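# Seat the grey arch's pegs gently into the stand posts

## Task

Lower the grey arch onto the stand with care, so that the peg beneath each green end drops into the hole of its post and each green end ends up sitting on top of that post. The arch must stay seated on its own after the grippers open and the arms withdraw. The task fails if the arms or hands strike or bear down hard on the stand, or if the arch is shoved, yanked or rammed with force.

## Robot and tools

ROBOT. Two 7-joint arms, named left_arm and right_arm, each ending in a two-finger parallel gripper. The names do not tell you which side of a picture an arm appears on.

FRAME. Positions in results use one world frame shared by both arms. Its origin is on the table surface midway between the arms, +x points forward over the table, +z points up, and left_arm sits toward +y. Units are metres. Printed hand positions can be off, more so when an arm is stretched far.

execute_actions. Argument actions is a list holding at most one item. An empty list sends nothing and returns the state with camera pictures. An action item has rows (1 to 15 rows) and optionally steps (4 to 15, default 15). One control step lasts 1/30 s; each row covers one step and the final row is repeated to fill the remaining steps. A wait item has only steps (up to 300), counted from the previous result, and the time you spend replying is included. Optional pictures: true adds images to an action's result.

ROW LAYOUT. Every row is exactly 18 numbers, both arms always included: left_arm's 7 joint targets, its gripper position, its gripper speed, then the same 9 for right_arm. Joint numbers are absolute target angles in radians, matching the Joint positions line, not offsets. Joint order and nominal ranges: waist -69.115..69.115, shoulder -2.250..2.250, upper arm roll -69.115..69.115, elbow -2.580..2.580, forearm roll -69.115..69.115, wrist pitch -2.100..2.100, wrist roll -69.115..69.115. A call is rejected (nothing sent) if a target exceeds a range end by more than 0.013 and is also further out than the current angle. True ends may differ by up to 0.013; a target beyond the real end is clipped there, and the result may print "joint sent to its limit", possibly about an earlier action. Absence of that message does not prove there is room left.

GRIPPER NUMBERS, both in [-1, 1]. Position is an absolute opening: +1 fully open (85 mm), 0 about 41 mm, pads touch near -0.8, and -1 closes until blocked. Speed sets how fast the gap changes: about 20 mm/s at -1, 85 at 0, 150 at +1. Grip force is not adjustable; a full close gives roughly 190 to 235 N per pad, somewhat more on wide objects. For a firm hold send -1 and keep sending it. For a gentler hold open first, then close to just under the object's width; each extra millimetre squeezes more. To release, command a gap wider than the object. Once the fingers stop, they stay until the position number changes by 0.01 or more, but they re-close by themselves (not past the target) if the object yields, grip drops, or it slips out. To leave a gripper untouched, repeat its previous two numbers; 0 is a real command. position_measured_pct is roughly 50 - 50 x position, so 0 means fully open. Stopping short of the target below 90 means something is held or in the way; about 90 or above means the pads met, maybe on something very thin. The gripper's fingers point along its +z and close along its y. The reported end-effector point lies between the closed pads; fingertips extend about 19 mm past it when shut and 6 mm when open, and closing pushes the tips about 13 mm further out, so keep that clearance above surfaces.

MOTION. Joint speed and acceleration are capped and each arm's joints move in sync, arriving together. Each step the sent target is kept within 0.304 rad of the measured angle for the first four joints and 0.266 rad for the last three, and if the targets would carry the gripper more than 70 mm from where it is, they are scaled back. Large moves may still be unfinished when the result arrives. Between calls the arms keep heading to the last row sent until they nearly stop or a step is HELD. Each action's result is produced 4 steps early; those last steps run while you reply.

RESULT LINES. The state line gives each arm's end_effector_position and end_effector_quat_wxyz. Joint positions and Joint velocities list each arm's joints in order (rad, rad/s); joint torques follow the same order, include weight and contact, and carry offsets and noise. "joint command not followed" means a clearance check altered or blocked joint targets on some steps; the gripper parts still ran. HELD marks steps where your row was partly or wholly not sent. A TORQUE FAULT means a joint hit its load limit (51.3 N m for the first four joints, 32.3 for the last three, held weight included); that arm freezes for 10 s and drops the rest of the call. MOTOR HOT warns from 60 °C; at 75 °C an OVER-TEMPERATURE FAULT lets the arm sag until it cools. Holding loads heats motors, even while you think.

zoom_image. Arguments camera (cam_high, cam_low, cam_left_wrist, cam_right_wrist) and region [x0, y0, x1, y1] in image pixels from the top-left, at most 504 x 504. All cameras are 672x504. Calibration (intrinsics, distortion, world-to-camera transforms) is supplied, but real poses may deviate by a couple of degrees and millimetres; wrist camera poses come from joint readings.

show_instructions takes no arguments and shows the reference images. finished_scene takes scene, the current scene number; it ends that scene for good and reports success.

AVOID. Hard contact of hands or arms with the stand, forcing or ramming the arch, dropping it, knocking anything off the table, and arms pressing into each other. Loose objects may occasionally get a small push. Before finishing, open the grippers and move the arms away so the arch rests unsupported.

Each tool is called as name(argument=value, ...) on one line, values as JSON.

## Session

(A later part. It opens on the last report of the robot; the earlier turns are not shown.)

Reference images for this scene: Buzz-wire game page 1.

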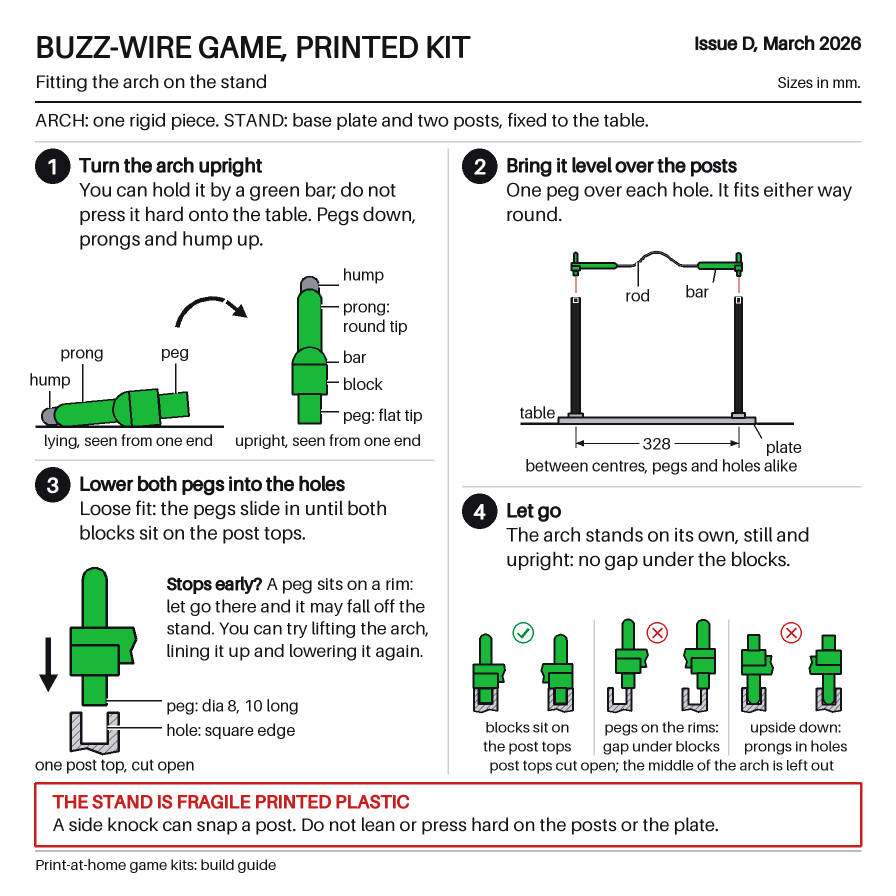

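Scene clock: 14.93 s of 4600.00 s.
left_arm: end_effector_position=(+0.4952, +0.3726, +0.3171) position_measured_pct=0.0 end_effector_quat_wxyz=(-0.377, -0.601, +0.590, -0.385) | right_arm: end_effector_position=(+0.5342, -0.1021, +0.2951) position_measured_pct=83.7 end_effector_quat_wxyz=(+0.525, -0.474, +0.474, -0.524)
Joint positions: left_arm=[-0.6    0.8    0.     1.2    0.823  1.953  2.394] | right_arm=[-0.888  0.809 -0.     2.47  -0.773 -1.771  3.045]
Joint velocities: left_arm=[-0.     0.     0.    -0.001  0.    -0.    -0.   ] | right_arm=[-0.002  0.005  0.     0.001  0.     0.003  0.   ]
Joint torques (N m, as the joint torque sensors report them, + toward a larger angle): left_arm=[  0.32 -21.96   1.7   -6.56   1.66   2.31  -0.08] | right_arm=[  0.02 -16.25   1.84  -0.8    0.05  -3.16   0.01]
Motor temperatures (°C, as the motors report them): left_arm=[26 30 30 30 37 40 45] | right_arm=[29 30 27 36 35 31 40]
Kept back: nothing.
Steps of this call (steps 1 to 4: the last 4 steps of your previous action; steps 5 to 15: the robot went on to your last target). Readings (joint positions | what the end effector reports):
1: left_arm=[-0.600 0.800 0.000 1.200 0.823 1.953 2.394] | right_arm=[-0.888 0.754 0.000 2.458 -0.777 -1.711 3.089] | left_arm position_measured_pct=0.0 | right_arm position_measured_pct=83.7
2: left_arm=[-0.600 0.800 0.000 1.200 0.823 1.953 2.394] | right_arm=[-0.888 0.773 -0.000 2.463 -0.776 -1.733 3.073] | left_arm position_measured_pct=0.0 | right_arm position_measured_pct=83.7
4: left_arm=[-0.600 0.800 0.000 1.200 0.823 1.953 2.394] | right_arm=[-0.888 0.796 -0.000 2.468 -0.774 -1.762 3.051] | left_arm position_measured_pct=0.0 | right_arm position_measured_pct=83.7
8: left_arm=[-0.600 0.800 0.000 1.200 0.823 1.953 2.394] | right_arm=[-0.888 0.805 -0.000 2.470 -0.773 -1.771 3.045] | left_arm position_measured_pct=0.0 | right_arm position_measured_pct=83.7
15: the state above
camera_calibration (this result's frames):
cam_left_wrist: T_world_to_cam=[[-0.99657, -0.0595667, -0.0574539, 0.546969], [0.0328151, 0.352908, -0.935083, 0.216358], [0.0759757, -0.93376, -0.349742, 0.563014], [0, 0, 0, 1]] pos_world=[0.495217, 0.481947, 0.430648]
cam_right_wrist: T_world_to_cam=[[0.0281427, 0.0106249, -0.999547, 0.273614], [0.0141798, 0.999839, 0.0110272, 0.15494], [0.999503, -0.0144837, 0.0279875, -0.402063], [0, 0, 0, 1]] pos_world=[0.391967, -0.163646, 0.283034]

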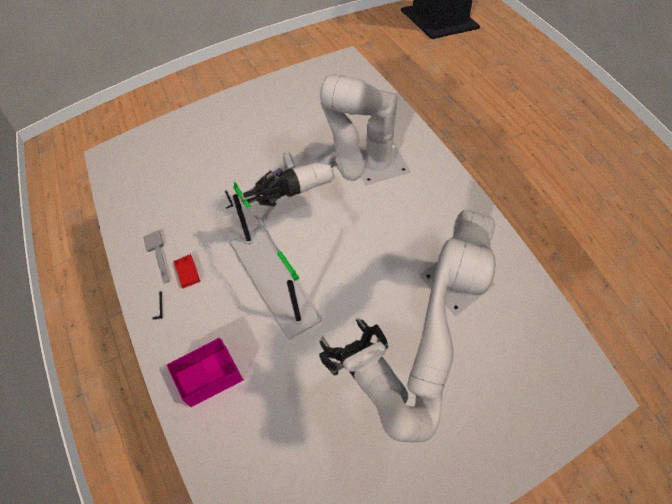

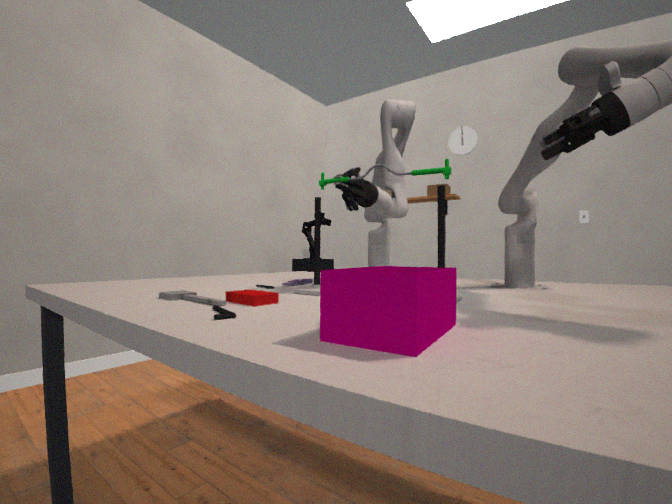

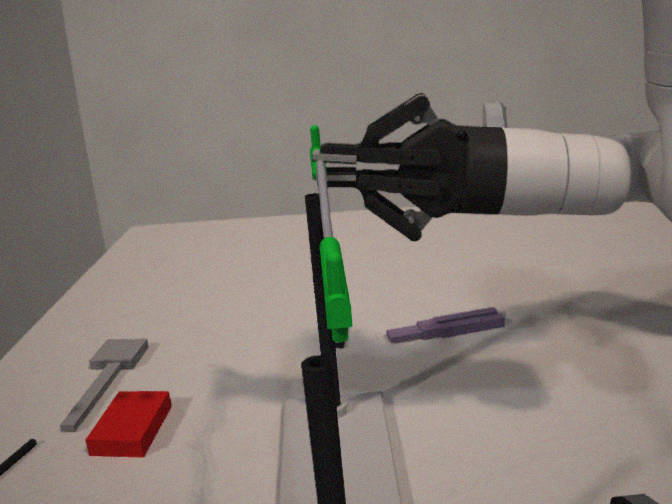

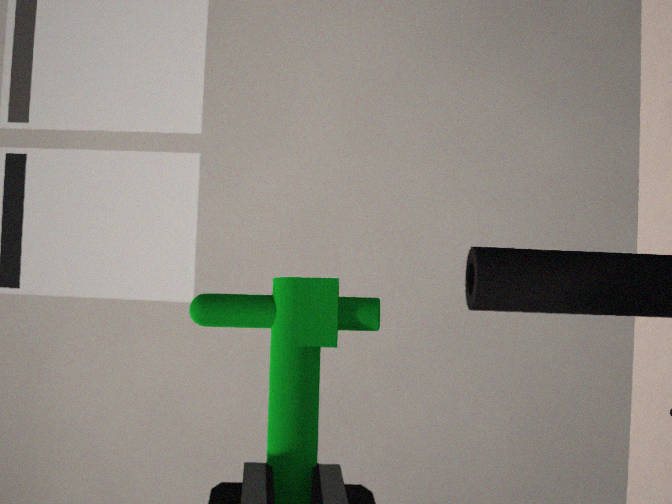

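execute_actions(actions=[{"rows":[[-0.6,0.8,0,1.2,0.823,1.953,2.394,1,0,-0.875,0.83,0,2.459,-0.775,-1.78,3.035,-1,-0.6],[-0.6,0.8,0,1.2,0.823,1.953,2.394,1,0,-0.875,0.83,0,2.459,-0.775,-1.78,3.035,-1,-0.6],[-0.6,0.8,0,1.2,0.823,1.953,2.394,1,0,-0.875,0.83,0,2.459,-0.775,-1.78,3.035,-1,-0.6],[-0.6,0.8,0,1.2,0.823,1.953,2.394,1,0,-0.8623,0.8623,0,2.4482,-0.7776,-1.7927,3.0234,-1,-0.6]]}])

execute_actions(actions=[{"steps":10}], pictures=true)

zoom_image(camera="cam_left_wrist", region=[270,130,370,400])

Scene clock: 15.63 s of 4600.00 s.
left_arm: end_effector_position=(+0.4952, +0.3726, +0.3171) position_measured_pct=0.0 end_effector_quat_wxyz=(-0.377, -0.601, +0.590, -0.385) | right_arm: end_effector_position=(+0.5420, -0.1112, +0.2809) position_measured_pct=83.7 end_effector_quat_wxyz=(+0.519, -0.468, +0.480, -0.531)
Joint positions: left_arm=[-0.6    0.8    0.     1.2    0.823  1.953  2.394] | right_arm=[-0.863  0.86   0.     2.448 -0.778 -1.793  3.023]
Joint velocities: left_arm=[-0.     0.001  0.001  0.001 -0.003 -0.     0.002] | right_arm=[ 0.008  0.017 -0.001 -0.003 -0.    -0.001 -0.   ]
Joint torques (N m, as the joint torque sensors report them, + toward a larger angle): left_arm=[ -0.07 -21.78   1.94  -6.43   1.66   2.24   0.  ] | right_arm=[  0.07 -15.95   1.74  -0.62  -0.24  -3.21   0.09]
Motor temperatures (°C, as the motors report them): left_arm=[26 30 30 30 37 40 45] | right_arm=[29 30 27 36 35 31 40]
Steps of this call (steps 1 to 10: the robot went on to your last target; steps 11 to 21: the first 11 steps of this action). Readings (joint positions | what the end effector reports):
11: left_arm=[-0.600 0.800 0.000 1.200 0.823 1.953 2.394] | right_arm=[-0.887 0.811 -0.000 2.470 -0.773 -1.771 3.045] | left_arm position_measured_pct=0.0 | right_arm position_measured_pct=83.7
12: left_arm=[-0.600 0.800 0.000 1.200 0.823 1.953 2.394] | right_arm=[-0.882 0.818 -0.000 2.467 -0.773 -1.774 3.042] | left_arm position_measured_pct=0.0 | right_arm position_measured_pct=83.7
14: left_arm=[-0.600 0.800 0.000 1.200 0.823 1.953 2.394] | right_arm=[-0.875 0.830 0.000 2.460 -0.775 -1.779 3.036] | left_arm position_measured_pct=0.0 | right_arm position_measured_pct=83.7
18: left_arm=[-0.600 0.800 0.000 1.200 0.823 1.953 2.394] | right_arm=[-0.864 0.859 0.000 2.449 -0.778 -1.791 3.024] | left_arm position_measured_pct=0.0 | right_arm position_measured_pct=83.7
21: the state above

Scene clock: 15.97 s of 4600.00 s.
left_arm: end_effector_position=(+0.4952, +0.3726, +0.3171) position_measured_pct=0.0 end_effector_quat_wxyz=(-0.377, -0.601, +0.590, -0.385) | right_arm: end_effector_position=(+0.5421, -0.1116, +0.2800) position_measured_pct=83.7 end_effector_quat_wxyz=(+0.518, -0.469, +0.480, -0.531)
Joint positions: left_arm=[-0.6    0.8    0.     1.2    0.823  1.953  2.394] | right_arm=[-0.862  0.862  0.     2.448 -0.778 -1.793  3.023]
Joint velocities: left_arm=[ 0.     0.001  0.001  0.     0.001 -0.    -0.   ] | right_arm=[-0.001  0.001 -0.    -0.     0.    -0.    -0.   ]
Joint torques (N m, as the joint torque sensors report them, + toward a larger angle): left_arm=[ -0.13 -21.97   1.84  -6.73   1.69   2.45  -0.17] | right_arm=[ -0.06 -16.43   1.83  -0.57  -0.04  -3.12   0.03]
Motor temperatures (°C, as the motors report them): left_arm=[26 30 30 30 37 40 45] | right_arm=[29 30 27 36 35 31 40]
Kept back: nothing.
Steps of this call (steps 1 to 4: the last 4 steps of your previous action; steps 5 to 10: the robot went on to your last target). Readings (joint positions | what the end effector reports):
1: left_arm=[-0.600 0.800 -0.000 1.200 0.823 1.953 2.394] | right_arm=[-0.863 0.861 0.000 2.448 -0.778 -1.793 3.023] | left_arm position_measured_pct=0.0 | right_arm position_measured_pct=83.7
2: left_arm=[-0.600 0.800 0.000 1.200 0.823 1.953 2.394] | right_arm=[-0.863 0.861 0.000 2.448 -0.778 -1.793 3.023] | left_arm position_measured_pct=0.0 | right_arm position_measured_pct=83.7
4: left_arm=[-0.600 0.800 0.000 1.200 0.823 1.953 2.394] | right_arm=[-0.863 0.862 0.000 2.448 -0.778 -1.793 3.023] | left_arm position_measured_pct=0.0 | right_arm position_measured_pct=83.7
8: left_arm=[-0.600 0.800 -0.000 1.200 0.823 1.953 2.394] | right_arm=[-0.862 0.862 0.000 2.448 -0.778 -1.793 3.023] | left_arm position_measured_pct=0.0 | right_arm position_measured_pct=83.7
10: the state above
camera_calibration (this result's frames):
cam_left_wrist: T_world_to_cam=[[-0.99657, -0.0595664, -0.0574539, 0.546969], [0.0328153, 0.352908, -0.935083, 0.216358], [0.0759754, -0.93376, -0.349742, 0.563014], [0, 0, 0, 1]] pos_world=[0.495217, 0.481947, 0.430648]
cam_right_wrist: T_world_to_cam=[[0.0281418, 0.00918388, -0.999562, 0.258156], [0.0393603, 0.999172, 0.0102885, 0.150999], [0.998829, -0.0396325, 0.027757, -0.412065], [0, 0, 0, 1]] pos_world=[0.398374, -0.169576, 0.267927]

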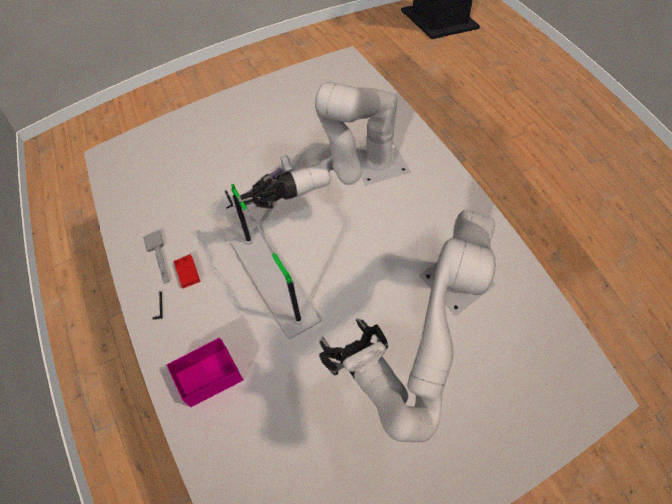

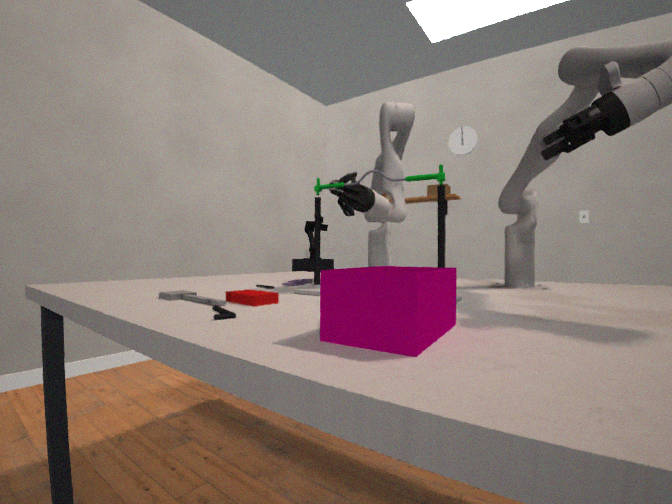

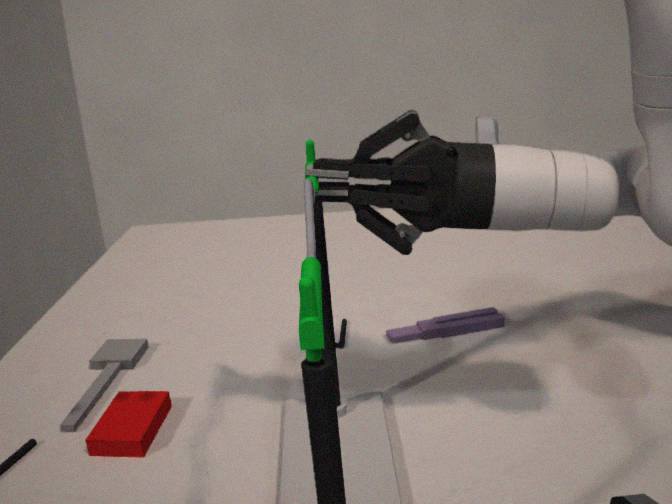

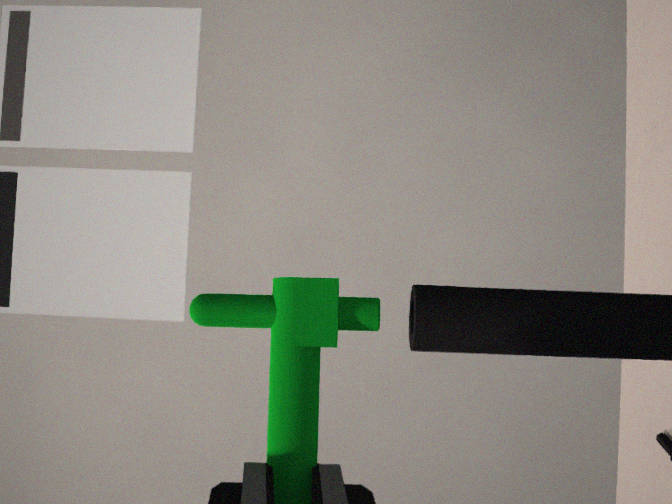

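Region (270, 130, 370, 400) of cam_left_wrist's 672x504 image, scaled by 1.867; it fills the left 187 columns of this view, and the rest is white.

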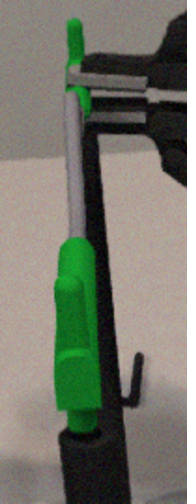

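zoom_image(camera="cam_low", region=[300,155,460,215])

zoom_image(camera="cam_left_wrist", region=[280,310,350,390])

zoom_image(camera="cam_left_wrist", region=[285,135,345,225])

Region (300, 155, 460, 215) of cam_low's 672x504 image, scaled by 3.150, with more detail than that image has; it fills the top 189 rows of this view, and the rest is white.

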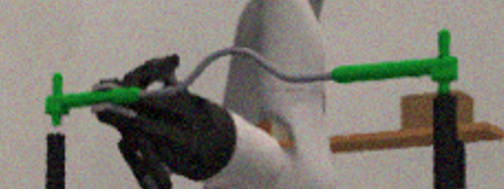

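Region (280, 310, 350, 390) of cam_left_wrist's 672x504 image, scaled by 6.300; it fills the left 441 columns of this view, and the rest is white.

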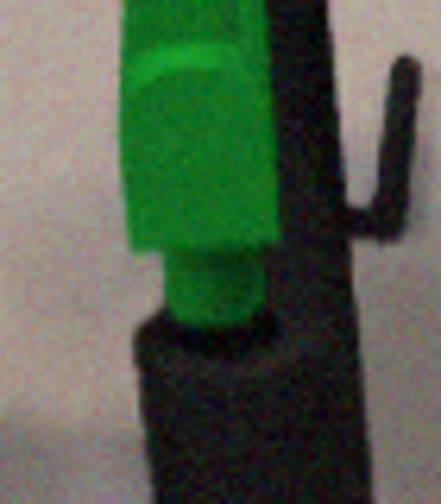

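Region (285, 135, 345, 225) of cam_left_wrist's 672x504 image, scaled by 5.600.

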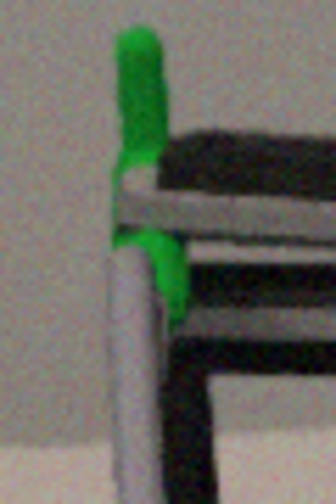

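execute_actions(actions=[{"rows":[[-0.6,0.8,0,1.2,0.823,1.953,2.394,1,0,-0.8634,0.862,0,2.4474,-0.7787,-1.7927,3.0094,-1,-0.6],[-0.6,0.8,0,1.2,0.823,1.953,2.394,1,0,-0.8634,0.862,0,2.4474,-0.7787,-1.7927,3.0094,-1,-0.6],[-0.6,0.8,0,1.2,0.823,1.953,2.394,1,0,-0.8634,0.862,0,2.4474,-0.7787,-1.7927,3.0094,-1,-0.6],[-0.6,0.8,0,1.2,0.823,1.953,2.394,1,0,-0.8634,0.8768,0,2.4454,-0.7805,-1.8012,3.0006,-1,-0.6]]}])

execute_actions(actions=[{"steps":10}], pictures=true)

zoom_image(camera="cam_left_wrist", region=[280,310,350,390])

zoom_image(camera="cam_low", region=[300,165,350,215])

zoom_image(camera="cam_right_wrist", region=[330,265,450,365])

Scene clock: 16.77 s of 4600.00 s.
left_arm: end_effector_position=(+0.4952, +0.3726, +0.3171) position_measured_pct=0.0 end_effector_quat_wxyz=(-0.377, -0.601, +0.590, -0.385) | right_arm: end_effector_position=(+0.5422, -0.1112, +0.2763) position_measured_pct=83.7 end_effector_quat_wxyz=(+0.522, -0.465, +0.483, -0.527)
Joint positions: left_arm=[-0.6    0.8   -0.     1.2    0.823  1.953  2.394] | right_arm=[-0.863  0.876  0.     2.445 -0.781 -1.801  3.001]
Joint velocities: left_arm=[ 0.    -0.001  0.     0.     0.     0.     0.001] | right_arm=[ 0.001  0.006  0.    -0.     0.     0.001 -0.001]
Joint torques (N m, as the joint torque sensors report them, + toward a larger angle): left_arm=[ -0.01 -21.81   1.99  -6.46   1.72   2.44  -0.05] | right_arm=[ -0.11 -16.46   1.94  -0.53  -0.16  -3.14   0.29]
Motor temperatures (°C, as the motors report them): left_arm=[26 30 30 30 37 40 45] | right_arm=[29 30 27 36 35 31 40]
Steps of this call (steps 1 to 13: the robot went on to your last target; steps 14 to 24: the first 11 steps of this action). Readings (joint positions | what the end effector reports):
14: left_arm=[-0.600 0.800 0.000 1.200 0.823 1.953 2.394] | right_arm=[-0.862 0.862 0.000 2.448 -0.778 -1.793 3.022] | left_arm position_measured_pct=0.0 | right_arm position_measured_pct=83.7
15: left_arm=[-0.600 0.800 0.000 1.200 0.823 1.953 2.394] | right_arm=[-0.863 0.862 0.000 2.448 -0.778 -1.793 3.016] | left_arm position_measured_pct=0.0 | right_arm position_measured_pct=83.7
17: left_arm=[-0.600 0.800 0.000 1.200 0.823 1.953 2.394] | right_arm=[-0.863 0.863 0.000 2.447 -0.779 -1.793 3.010] | left_arm position_measured_pct=0.0 | right_arm position_measured_pct=83.7
21: left_arm=[-0.600 0.800 0.000 1.200 0.823 1.953 2.394] | right_arm=[-0.863 0.876 -0.000 2.446 -0.780 -1.801 3.001] | left_arm position_measured_pct=0.0 | right_arm position_measured_pct=83.7
24: the state above

Scene clock: 17.10 s of 4600.00 s.
left_arm: end_effector_position=(+0.4952, +0.3726, +0.3171) position_measured_pct=0.0 end_effector_quat_wxyz=(-0.377, -0.601, +0.590, -0.385) | right_arm: end_effector_position=(+0.5422, -0.1111, +0.2760) position_measured_pct=83.7 end_effector_quat_wxyz=(+0.522, -0.465, +0.483, -0.527)
Joint positions: left_arm=[-0.6    0.8   -0.     1.2    0.823  1.953  2.394] | right_arm=[-0.863  0.877 -0.     2.445 -0.78  -1.801  3.001]
Joint velocities: left_arm=[-0.  0.  0.  0. -0. -0.  0.] | right_arm=[ 0.001  0.    -0.    -0.    -0.     0.001  0.   ]
Joint torques (N m, as the joint torque sensors report them, + toward a larger angle): left_arm=[ -0.01 -21.83   1.77  -6.45   1.82   2.36   0.  ] | right_arm=[ -0.2  -16.54   1.75  -0.31  -0.27  -3.18   0.1 ]
Motor temperatures (°C, as the motors report them): left_arm=[26 30 30 30 37 40 45] | right_arm=[29 30 27 36 35 31 40]
Kept back: nothing.
Steps of this call (steps 1 to 4: the last 4 steps of your previous action; steps 5 to 10: the robot went on to your last target). Readings (joint positions | what the end effector reports):
1: left_arm=[-0.600 0.800 0.000 1.200 0.823 1.953 2.394] | right_arm=[-0.863 0.876 0.000 2.445 -0.781 -1.801 3.001] | left_arm position_measured_pct=0.0 | right_arm position_measured_pct=83.7
2: left_arm=[-0.600 0.800 0.000 1.200 0.823 1.953 2.394] | right_arm=[-0.863 0.876 0.000 2.445 -0.780 -1.801 3.001] | left_arm position_measured_pct=0.0 | right_arm position_measured_pct=83.7
4: left_arm=[-0.600 0.800 -0.000 1.200 0.823 1.953 2.394] | right_arm=[-0.863 0.877 -0.000 2.445 -0.780 -1.801 3.001] | left_arm position_measured_pct=0.0 | right_arm position_measured_pct=83.7
8: left_arm=[-0.600 0.800 0.000 1.200 0.823 1.953 2.394] | right_arm=[-0.863 0.877 -0.000 2.445 -0.780 -1.801 3.001] | left_arm position_measured_pct=0.0 | right_arm position_measured_pct=83.7
10: the state above
camera_calibration (this result's frames):
cam_left_wrist: T_world_to_cam=[[-0.99657, -0.0595665, -0.0574538, 0.546969], [0.0328151, 0.352908, -0.935083, 0.216358], [0.0759755, -0.93376, -0.349742, 0.563014], [0, 0, 0, 1]] pos_world=[0.495217, 0.481947, 0.430648]
cam_right_wrist: T_world_to_cam=[[0.0287126, 0.0233303, -0.999315, 0.255388], [0.0378253, 0.998986, 0.0244094, 0.147484], [0.998872, -0.0385002, 0.027801, -0.411901], [0, 0, 0, 1]] pos_world=[0.398525, -0.169151, 0.263064]

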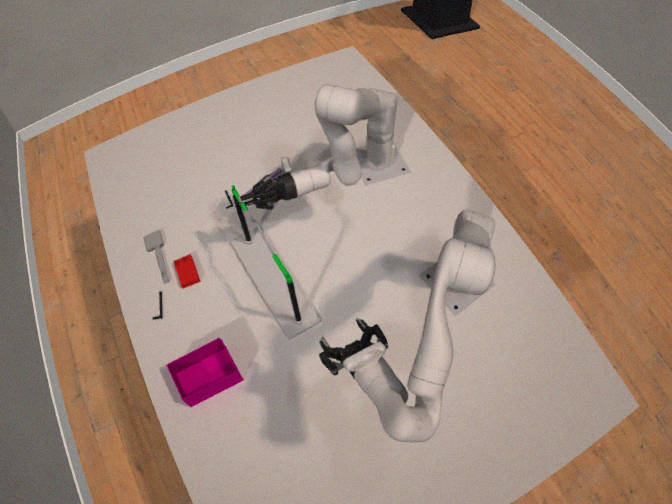

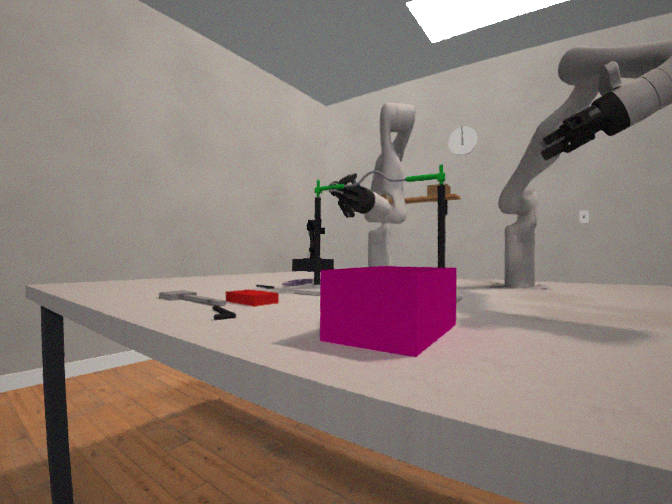

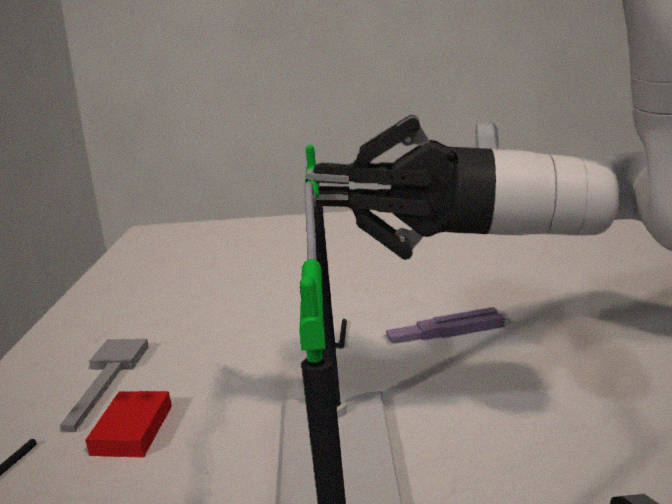

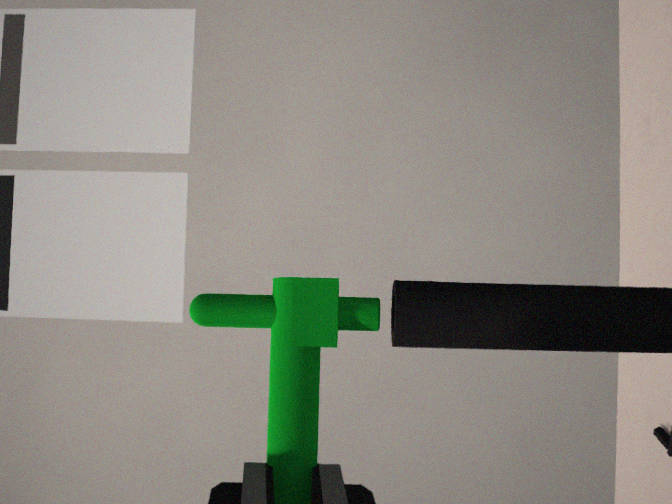

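Region (280, 310, 350, 390) of cam_left_wrist's 672x504 image, scaled by 6.300; it fills the left 441 columns of this view, and the rest is white.

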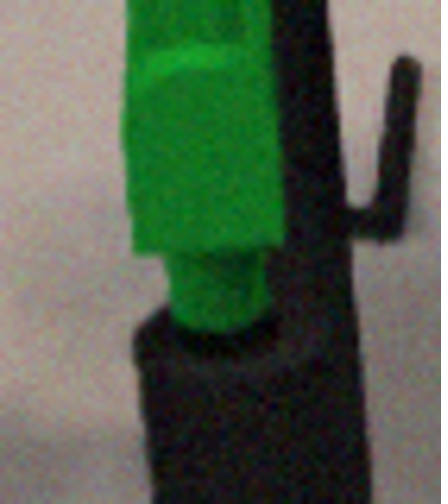

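Region (300, 165, 350, 215) of cam_low's 672x504 image, scaled by 10.080, with more detail than that image has.

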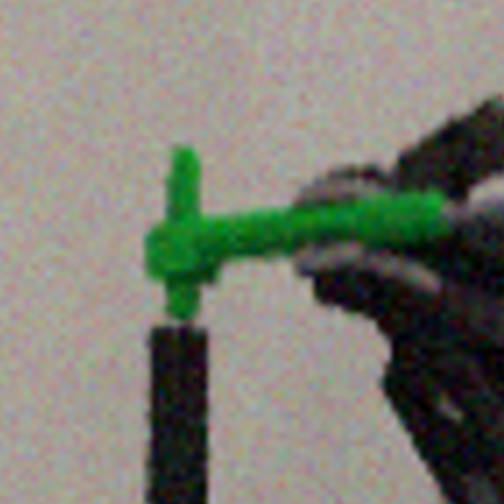

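Region (330, 265, 450, 365) of cam_right_wrist's 672x504 image, scaled by 4.200.

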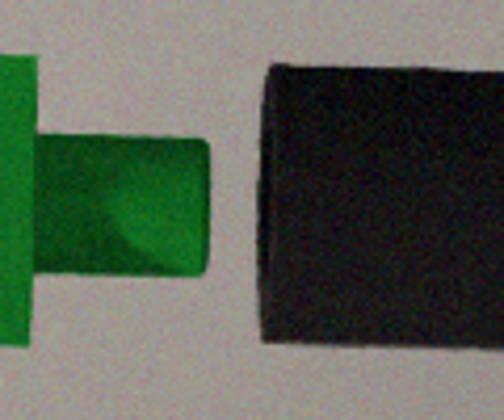

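execute_actions(actions=[{"rows":[[-0.6,0.8,0,1.2,0.823,1.953,2.394,1,0,-0.8598,0.877,0,2.4461,-0.775,-1.8024,3.001,-1,-0.6],[-0.6,0.8,0,1.2,0.823,1.953,2.394,1,0,-0.8598,0.877,0,2.4461,-0.775,-1.8024,3.001,-1,-0.6],[-0.6,0.8,0,1.2,0.823,1.953,2.394,1,0,-0.8598,0.877,0,2.4461,-0.775,-1.8024,3.001,-1,-0.6],[-0.6,0.8,0,1.2,0.823,1.953,2.394,1,0,-0.8598,0.877,0,2.4461,-0.775,-1.8024,3.001,-1,-0.6],[-0.6,0.8,0,1.2,0.823,1.953,2.394,1,0,-0.8598,0.8826,0,2.4453,-0.7757,-1.8058,2.9977,-1,-0.6],[-0.6,0.8,0,1.2,0.823,1.953,2.394,1,0,-0.8598,0.8826,0,2.4453,-0.7757,-1.8058,2.9977,-1,-0.6],[-0.6,0.8,0,1.2,0.823,1.953,2.394,1,0,-0.8598,0.8881,0,2.4445,-0.7764,-1.8093,2.9944,-1,-0.6],[-0.6,0.8,0,1.2,0.823,1.953,2.394,1,0,-0.8598,0.8881,0,2.4445,-0.7764,-1.8093,2.9944,-1,-0.6],[-0.6,0.8,0,1.2,0.823,1.953,2.394,1,0,-0.8598,0.8937,0,2.4436,-0.777,-1.8127,2.9911,-1,-0.6]]}])

execute_actions(actions=[{"steps":12}], pictures=true)

zoom_image(camera="cam_left_wrist", region=[280,310,350,390])

zoom_image(camera="cam_right_wrist", region=[330,265,450,365])

Scene clock: 17.93 s of 4600.00 s.
left_arm: end_effector_position=(+0.4952, +0.3726, +0.3171) position_measured_pct=0.0 end_effector_quat_wxyz=(-0.377, -0.601, +0.590, -0.385) | right_arm: end_effector_position=(+0.5427, -0.1114, +0.2721) position_measured_pct=83.7 end_effector_quat_wxyz=(+0.522, -0.465, +0.482, -0.527)
Joint positions: left_arm=[-0.6    0.8    0.     1.2    0.823  1.953  2.394] | right_arm=[-0.86   0.892  0.     2.444 -0.777 -1.812  2.992]
Joint velocities: left_arm=[ 0.     0.001  0.001 -0.     0.    -0.    -0.001] | right_arm=[ 0.001  0.011  0.002 -0.007 -0.002 -0.019 -0.02 ]
Joint torques (N m, as the joint torque sensors report them, + toward a larger angle): left_arm=[  0.05 -21.85   1.66  -6.44   1.8    2.32  -0.13] | right_arm=[ -0.34 -16.6    1.3    0.3   -0.1   -3.04   0.1 ]
Motor temperatures (°C, as the motors report them): left_arm=[26 30 30 30 37 40 45] | right_arm=[29 30 27 36 35 31 40]
Steps of this call (steps 1 to 14: the robot went on to your last target; steps 15 to 25: the first 11 steps of this action). Readings (joint positions | what the end effector reports):
15: left_arm=[-0.600 0.800 -0.000 1.200 0.823 1.953 2.394] | right_arm=[-0.862 0.877 -0.000 2.446 -0.780 -1.801 3.001] | left_arm position_measured_pct=0.0 | right_arm position_measured_pct=83.7
16: left_arm=[-0.600 0.800 0.000 1.200 0.823 1.953 2.394] | right_arm=[-0.861 0.877 -0.000 2.446 -0.777 -1.802 3.001] | left_arm position_measured_pct=0.0 | right_arm position_measured_pct=83.7
18: left_arm=[-0.600 0.800 0.000 1.200 0.823 1.953 2.394] | right_arm=[-0.860 0.877 0.000 2.446 -0.775 -1.802 3.001] | left_arm position_measured_pct=0.0 | right_arm position_measured_pct=83.7
22: left_arm=[-0.600 0.800 0.000 1.200 0.823 1.953 2.394] | right_arm=[-0.860 0.886 0.000 2.445 -0.776 -1.808 2.996] | left_arm position_measured_pct=0.0 | right_arm position_measured_pct=83.7
25: the state above

Scene clock: 18.33 s of 4600.00 s.
left_arm: end_effector_position=(+0.4952, +0.3726, +0.3171) position_measured_pct=0.0 end_effector_quat_wxyz=(-0.377, -0.601, +0.590, -0.385) | right_arm: end_effector_position=(+0.5427, -0.1114, +0.2719) position_measured_pct=83.7 end_effector_quat_wxyz=(+0.522, -0.465, +0.482, -0.527)
Joint positions: left_arm=[-0.6    0.8   -0.     1.2    0.823  1.953  2.394] | right_arm=[-0.86   0.893  0.     2.443 -0.777 -1.813  2.991]
Joint velocities: left_arm=[ 0.    -0.002 -0.    -0.001  0.001 -0.    -0.001] | right_arm=[0. 0. 0. 0. 0. 0. 0.]
Joint torques (N m, as the joint torque sensors report them, + toward a larger angle): left_arm=[ -0.07 -21.86   1.77  -6.59   1.77   2.36  -0.01] | right_arm=[ -0.06 -15.78   1.56  -0.21  -0.25  -2.72   0.16]
Motor temperatures (°C, as the motors report them): left_arm=[26 30 30 30 37 40 45] | right_arm=[29 30 27 36 35 31 40]
Kept back: nothing.
Steps of this call (steps 1 to 4: the last 4 steps of your previous action; steps 5 to 12: the robot went on to your last target). Readings (joint positions | what the end effector reports):
1: left_arm=[-0.600 0.800 0.000 1.200 0.823 1.953 2.394] | right_arm=[-0.860 0.892 0.000 2.444 -0.777 -1.813 2.991] | left_arm position_measured_pct=0.0 | right_arm position_measured_pct=83.7
2: left_arm=[-0.600 0.800 0.000 1.200 0.823 1.953 2.394] | right_arm=[-0.860 0.893 0.000 2.444 -0.777 -1.813 2.991] | left_arm position_measured_pct=0.0 | right_arm position_measured_pct=83.7
4: left_arm=[-0.600 0.800 0.000 1.200 0.823 1.953 2.394] | right_arm=[-0.860 0.893 0.000 2.443 -0.777 -1.813 2.991] | left_arm position_measured_pct=0.0 | right_arm position_measured_pct=83.7
8: left_arm=[-0.600 0.800 -0.000 1.200 0.823 1.953 2.394] | right_arm=[-0.860 0.893 0.000 2.443 -0.777 -1.813 2.991] | left_arm position_measured_pct=0.0 | right_arm position_measured_pct=83.7
12: the state above
camera_calibration (this result's frames):
cam_left_wrist: T_world_to_cam=[[-0.99657, -0.0595665, -0.0574539, 0.546969], [0.0328152, 0.352908, -0.935082, 0.216358], [0.0759755, -0.93376, -0.349742, 0.563014], [0, 0, 0, 1]] pos_world=[0.495217, 0.481947, 0.430648]
cam_right_wrist: T_world_to_cam=[[0.0300223, 0.0228744, -0.999287, 0.250561], [0.035773, 0.999073, 0.0239443, 0.149057], [0.998909, -0.0364664, 0.0291762, -0.412513], [0, 0, 0, 1]] pos_world=[0.399208, -0.169693, 0.258849]

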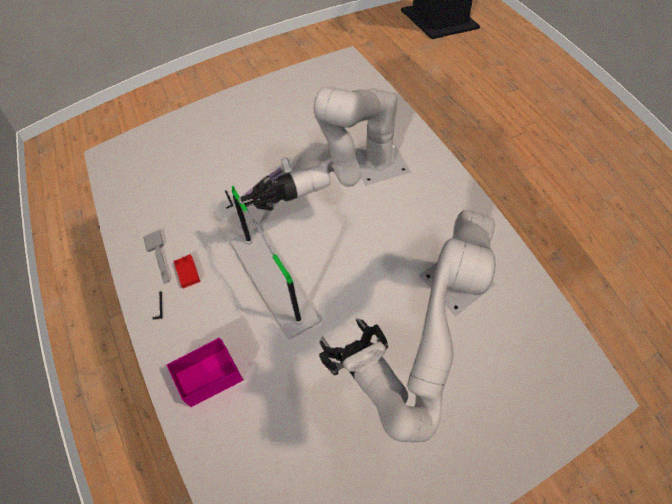

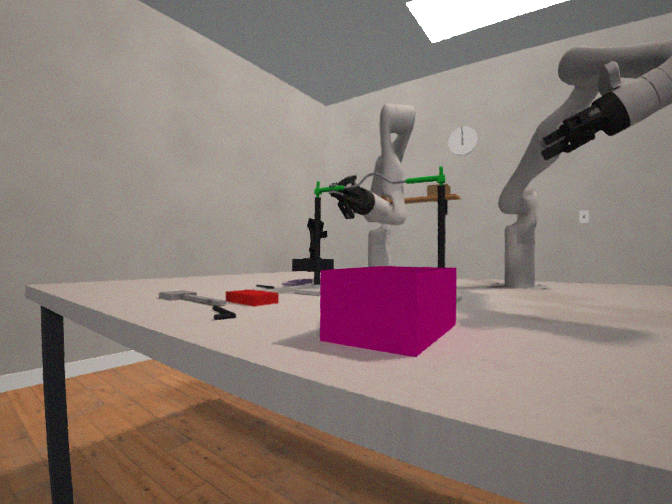

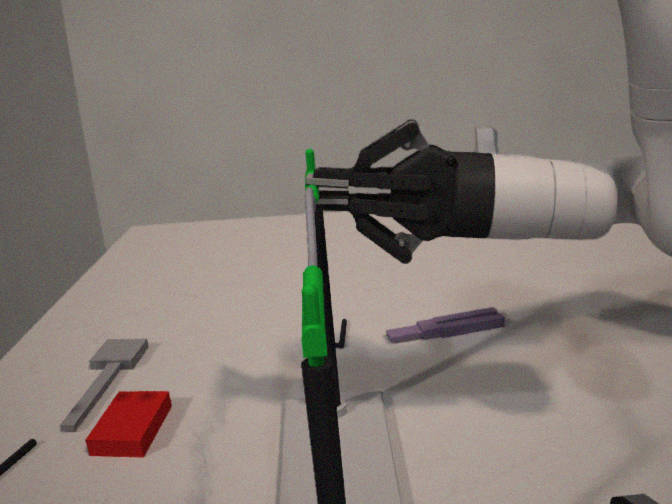

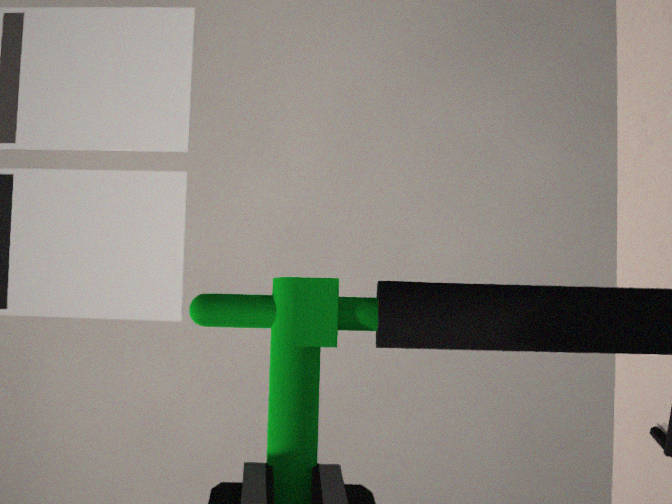

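Region (280, 310, 350, 390) of cam_left_wrist's 672x504 image, scaled by 6.300; it fills the left 441 columns of this view, and the rest is white.

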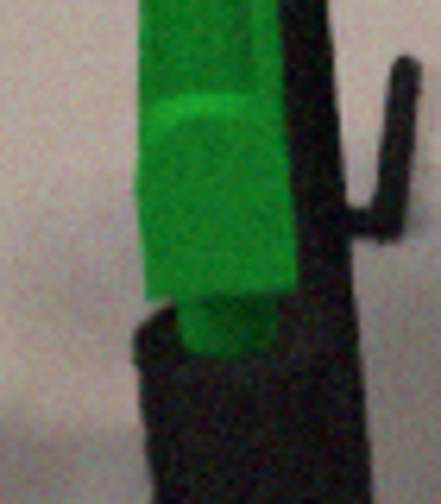

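Region (330, 265, 450, 365) of cam_right_wrist's 672x504 image, scaled by 4.200.

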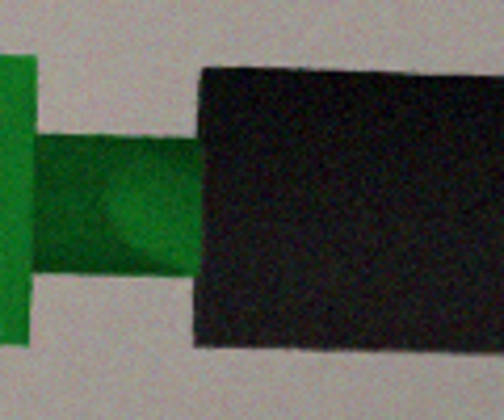

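zoom_image(camera="cam_low", region=[305,175,335,205])

zoom_image(camera="cam_high", region=[220,175,260,215])

Region (305, 175, 335, 205) of cam_low's 672x504 image, scaled by 16.800, with more detail than that image has.

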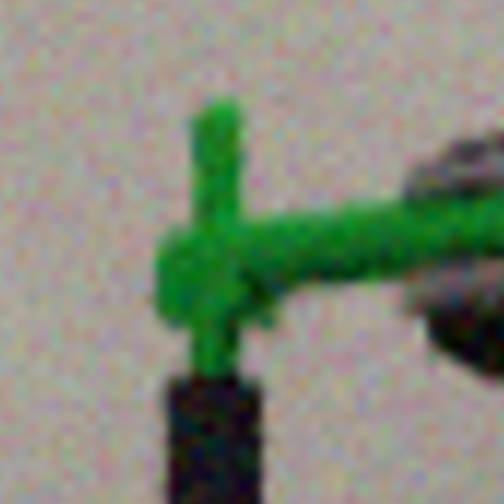

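Region (220, 175, 260, 215) of cam_high's 672x504 image, scaled by 12.600, with more detail than that image has.

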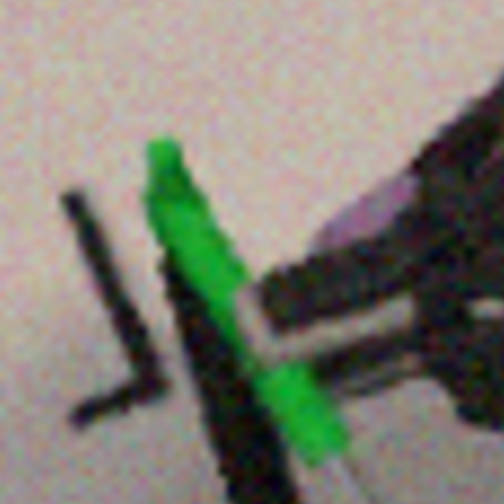

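execute_actions(actions=[{"rows":[[-0.6,0.8,0,1.2,0.823,1.953,2.394,1,0,-0.8598,0.8826,0,2.4453,-0.7757,-1.8058,2.9977,-1,-0.6],[-0.6,0.8,0,1.2,0.823,1.953,2.394,1,0,-0.8598,0.8826,0,2.4453,-0.7757,-1.8058,2.9977,-1,-0.6],[-0.6,0.8,0,1.2,0.823,1.953,2.394,1,0,-0.8598,0.8826,0,2.4453,-0.7757,-1.8058,2.9977,-1,-0.6],[-0.6,0.8,0,1.2,0.823,1.953,2.394,1,0,-0.8586,0.8822,0,2.4441,-0.7743,-1.8048,2.9991,-1,-0.6],[-0.6,0.8,0,1.2,0.823,1.953,2.394,1,0,-0.8586,0.8822,0,2.4441,-0.7743,-1.8048,2.9991,-1,-0.6],[-0.6,0.8,0,1.2,0.823,1.953,2.394,1,0,-0.8586,0.8822,0,2.4441,-0.7743,-1.8048,2.9991,-1,-0.6],[-0.6,0.8,0,1.2,0.823,1.953,2.394,1,0,-0.8586,0.8822,0,2.4441,-0.7743,-1.8048,2.9991,-1,-0.6],[-0.6,0.8,0,1.2,0.823,1.953,2.394,1,0,-0.8586,0.8877,0,2.4433,-0.775,-1.8083,2.9958,-1,-0.6],[-0.6,0.8,0,1.2,0.823,1.953,2.394,1,0,-0.8586,0.8877,0,2.4433,-0.775,-1.8083,2.9958,-1,-0.6],[-0.6,0.8,0,1.2,0.823,1.953,2.394,1,0,-0.8586,0.8933,0,2.4424,-0.7756,-1.8117,2.9925,-1,-0.6]]}])

execute_actions(actions=[{"steps":14}], pictures=true)

zoom_image(camera="cam_left_wrist", region=[280,310,350,390])

Scene clock: 19.23 s of 4600.00 s.
left_arm: end_effector_position=(+0.4952, +0.3726, +0.3171) position_measured_pct=0.0 end_effector_quat_wxyz=(-0.377, -0.601, +0.590, -0.385) | right_arm: end_effector_position=(+0.5432, -0.1114, +0.2721) position_measured_pct=83.7 end_effector_quat_wxyz=(+0.522, -0.466, +0.483, -0.527)
Joint positions: left_arm=[-0.6    0.8    0.     1.2    0.823  1.953  2.394] | right_arm=[-0.859  0.891  0.     2.443 -0.775 -1.81   2.994]
Joint velocities: left_arm=[ 0.    -0.002  0.     0.    -0.    -0.    -0.001] | right_arm=[ 0.002  0.06  -0.002 -0.013 -0.01  -0.041 -0.052]
Joint torques (N m, as the joint torque sensors report them, + toward a larger angle): left_arm=[ -0.07 -21.87   1.8   -6.58   1.74   2.49   0.05] | right_arm=[ -0.3  -16.5    1.59  -0.35   0.08  -2.75   0.21]
Motor temperatures (°C, as the motors report them): left_arm=[26 30 30 30 37 40 45] | right_arm=[29 30 27 36 35 31 40]
Steps of this call (steps 1 to 15: the robot went on to your last target; step 16: nothing new was sent; steps 17 to 27: the first 11 steps of this action). Readings (joint positions | what the end effector reports):
17: left_arm=[-0.600 0.800 0.000 1.200 0.823 1.953 2.394] | right_arm=[-0.860 0.892 0.000 2.444 -0.777 -1.813 2.992] | left_arm position_measured_pct=0.0 | right_arm position_measured_pct=83.7
18: left_arm=[-0.600 0.800 0.000 1.200 0.823 1.953 2.394] | right_arm=[-0.860 0.887 0.000 2.444 -0.776 -1.809 2.994] | left_arm position_measured_pct=0.0 | right_arm position_measured_pct=83.7
20: left_arm=[-0.600 0.800 0.000 1.200 0.823 1.953 2.394] | right_arm=[-0.859 0.883 0.000 2.445 -0.776 -1.806 2.998] | left_arm position_measured_pct=0.0 | right_arm position_measured_pct=83.7
24: left_arm=[-0.600 0.800 0.000 1.200 0.823 1.953 2.394] | right_arm=[-0.859 0.884 0.000 2.444 -0.774 -1.805 2.999] | left_arm position_measured_pct=0.0 | right_arm position_measured_pct=83.7
27: the state above

Scene clock: 19.70 s of 4600.00 s.
left_arm: end_effector_position=(+0.4952, +0.3726, +0.3171) position_measured_pct=0.0 end_effector_quat_wxyz=(-0.377, -0.601, +0.590, -0.385) | right_arm: end_effector_position=(+0.5432, -0.1114, +0.2718) position_measured_pct=83.7 end_effector_quat_wxyz=(+0.522, -0.465, +0.483, -0.527)
Joint positions: left_arm=[-0.6    0.8    0.     1.2    0.823  1.953  2.394] | right_arm=[-0.858  0.893  0.     2.442 -0.776 -1.812  2.992]
Joint velocities: left_arm=[ 0.    -0.001  0.001  0.001 -0.    -0.     0.   ] | right_arm=[ 0.001  0.    -0.     0.    -0.    -0.001 -0.   ]
Joint torques (N m, as the joint torque sensors report them, + toward a larger angle): left_arm=[  0.06 -21.74   1.68  -6.66   1.67   2.36  -0.13] | right_arm=[ -0.29 -15.94   1.76   0.09  -0.16  -2.97   0.4 ]
Motor temperatures (°C, as the motors report them): left_arm=[26 30 30 30 37 40 45] | right_arm=[29 30 27 36 35 31 40]
Kept back: nothing.
Steps of this call (steps 1 to 4: the last 4 steps of your previous action; steps 5 to 14: the robot went on to your last target). Readings (joint positions | what the end effector reports):
1: left_arm=[-0.600 0.800 0.000 1.200 0.823 1.953 2.394] | right_arm=[-0.859 0.892 0.000 2.442 -0.776 -1.811 2.993] | left_arm position_measured_pct=0.0 | right_arm position_measured_pct=83.7
2: left_arm=[-0.600 0.800 0.000 1.200 0.823 1.953 2.394] | right_arm=[-0.858 0.892 0.000 2.442 -0.776 -1.811 2.992] | left_arm position_measured_pct=0.0 | right_arm position_measured_pct=83.7
4: left_arm=[-0.600 0.800 0.000 1.200 0.823 1.953 2.394] | right_arm=[-0.858 0.892 0.000 2.442 -0.776 -1.812 2.992] | left_arm position_measured_pct=0.0 | right_arm position_measured_pct=83.7
8: left_arm=[-0.600 0.800 0.000 1.200 0.823 1.953 2.394] | right_arm=[-0.858 0.893 0.000 2.442 -0.776 -1.812 2.992] | left_arm position_measured_pct=0.0 | right_arm position_measured_pct=83.7
14: the state above
camera_calibration (this result's frames):
cam_left_wrist: T_world_to_cam=[[-0.99657, -0.0595663, -0.0574539, 0.546969], [0.0328153, 0.352908, -0.935083, 0.216358], [0.0759753, -0.93376, -0.349742, 0.563014], [0, 0, 0, 1]] pos_world=[0.495217, 0.481947, 0.430648]
cam_right_wrist: T_world_to_cam=[[0.0295517, 0.0234841, -0.999287, 0.250757], [0.0358714, 0.999055, 0.0245395, 0.148863], [0.998919, -0.036571, 0.0286814, -0.412849], [0, 0, 0, 1]] pos_world=[0.399652, -0.169709, 0.258766]

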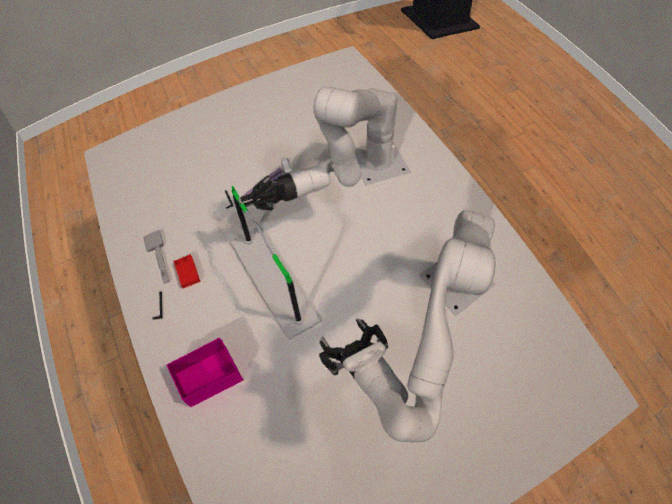

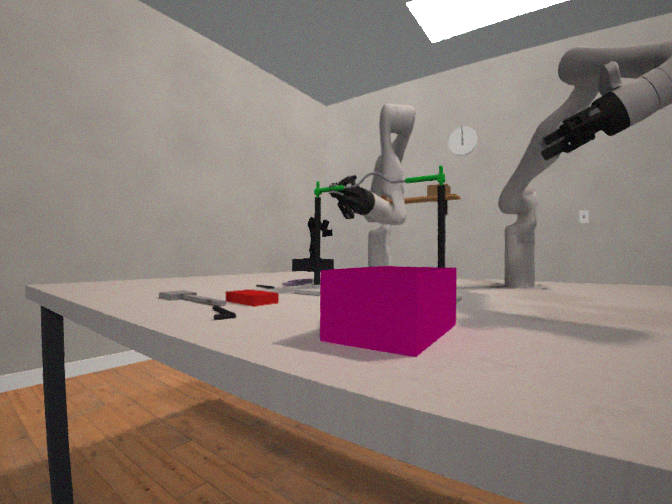

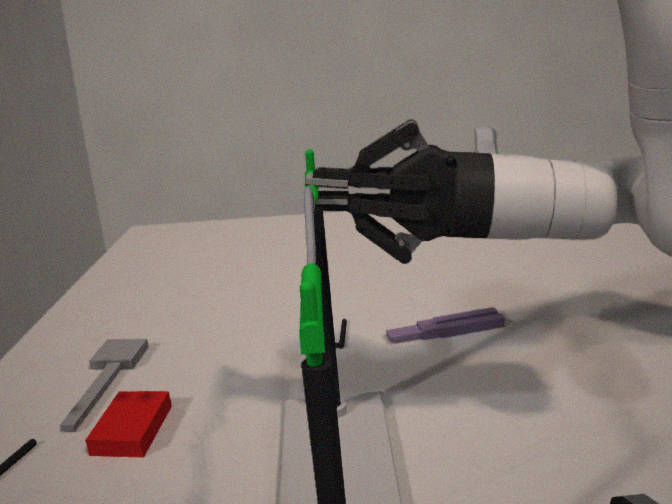

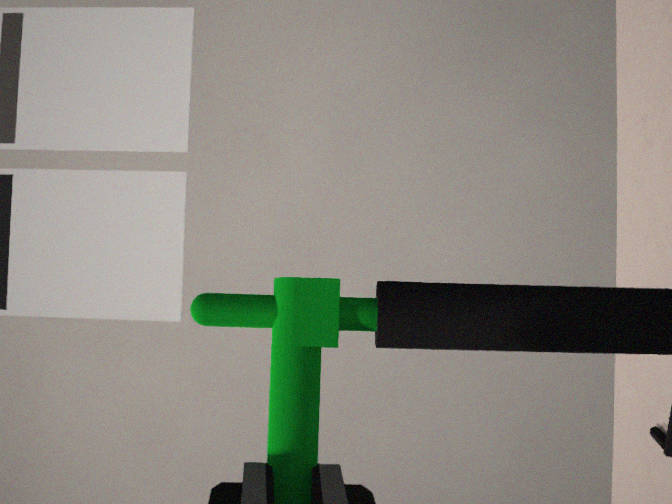

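Region (280, 310, 350, 390) of cam_left_wrist's 672x504 image, scaled by 6.300; it fills the left 441 columns of this view, and the rest is white.

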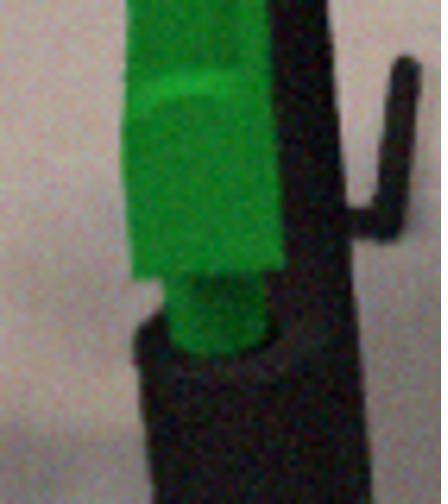

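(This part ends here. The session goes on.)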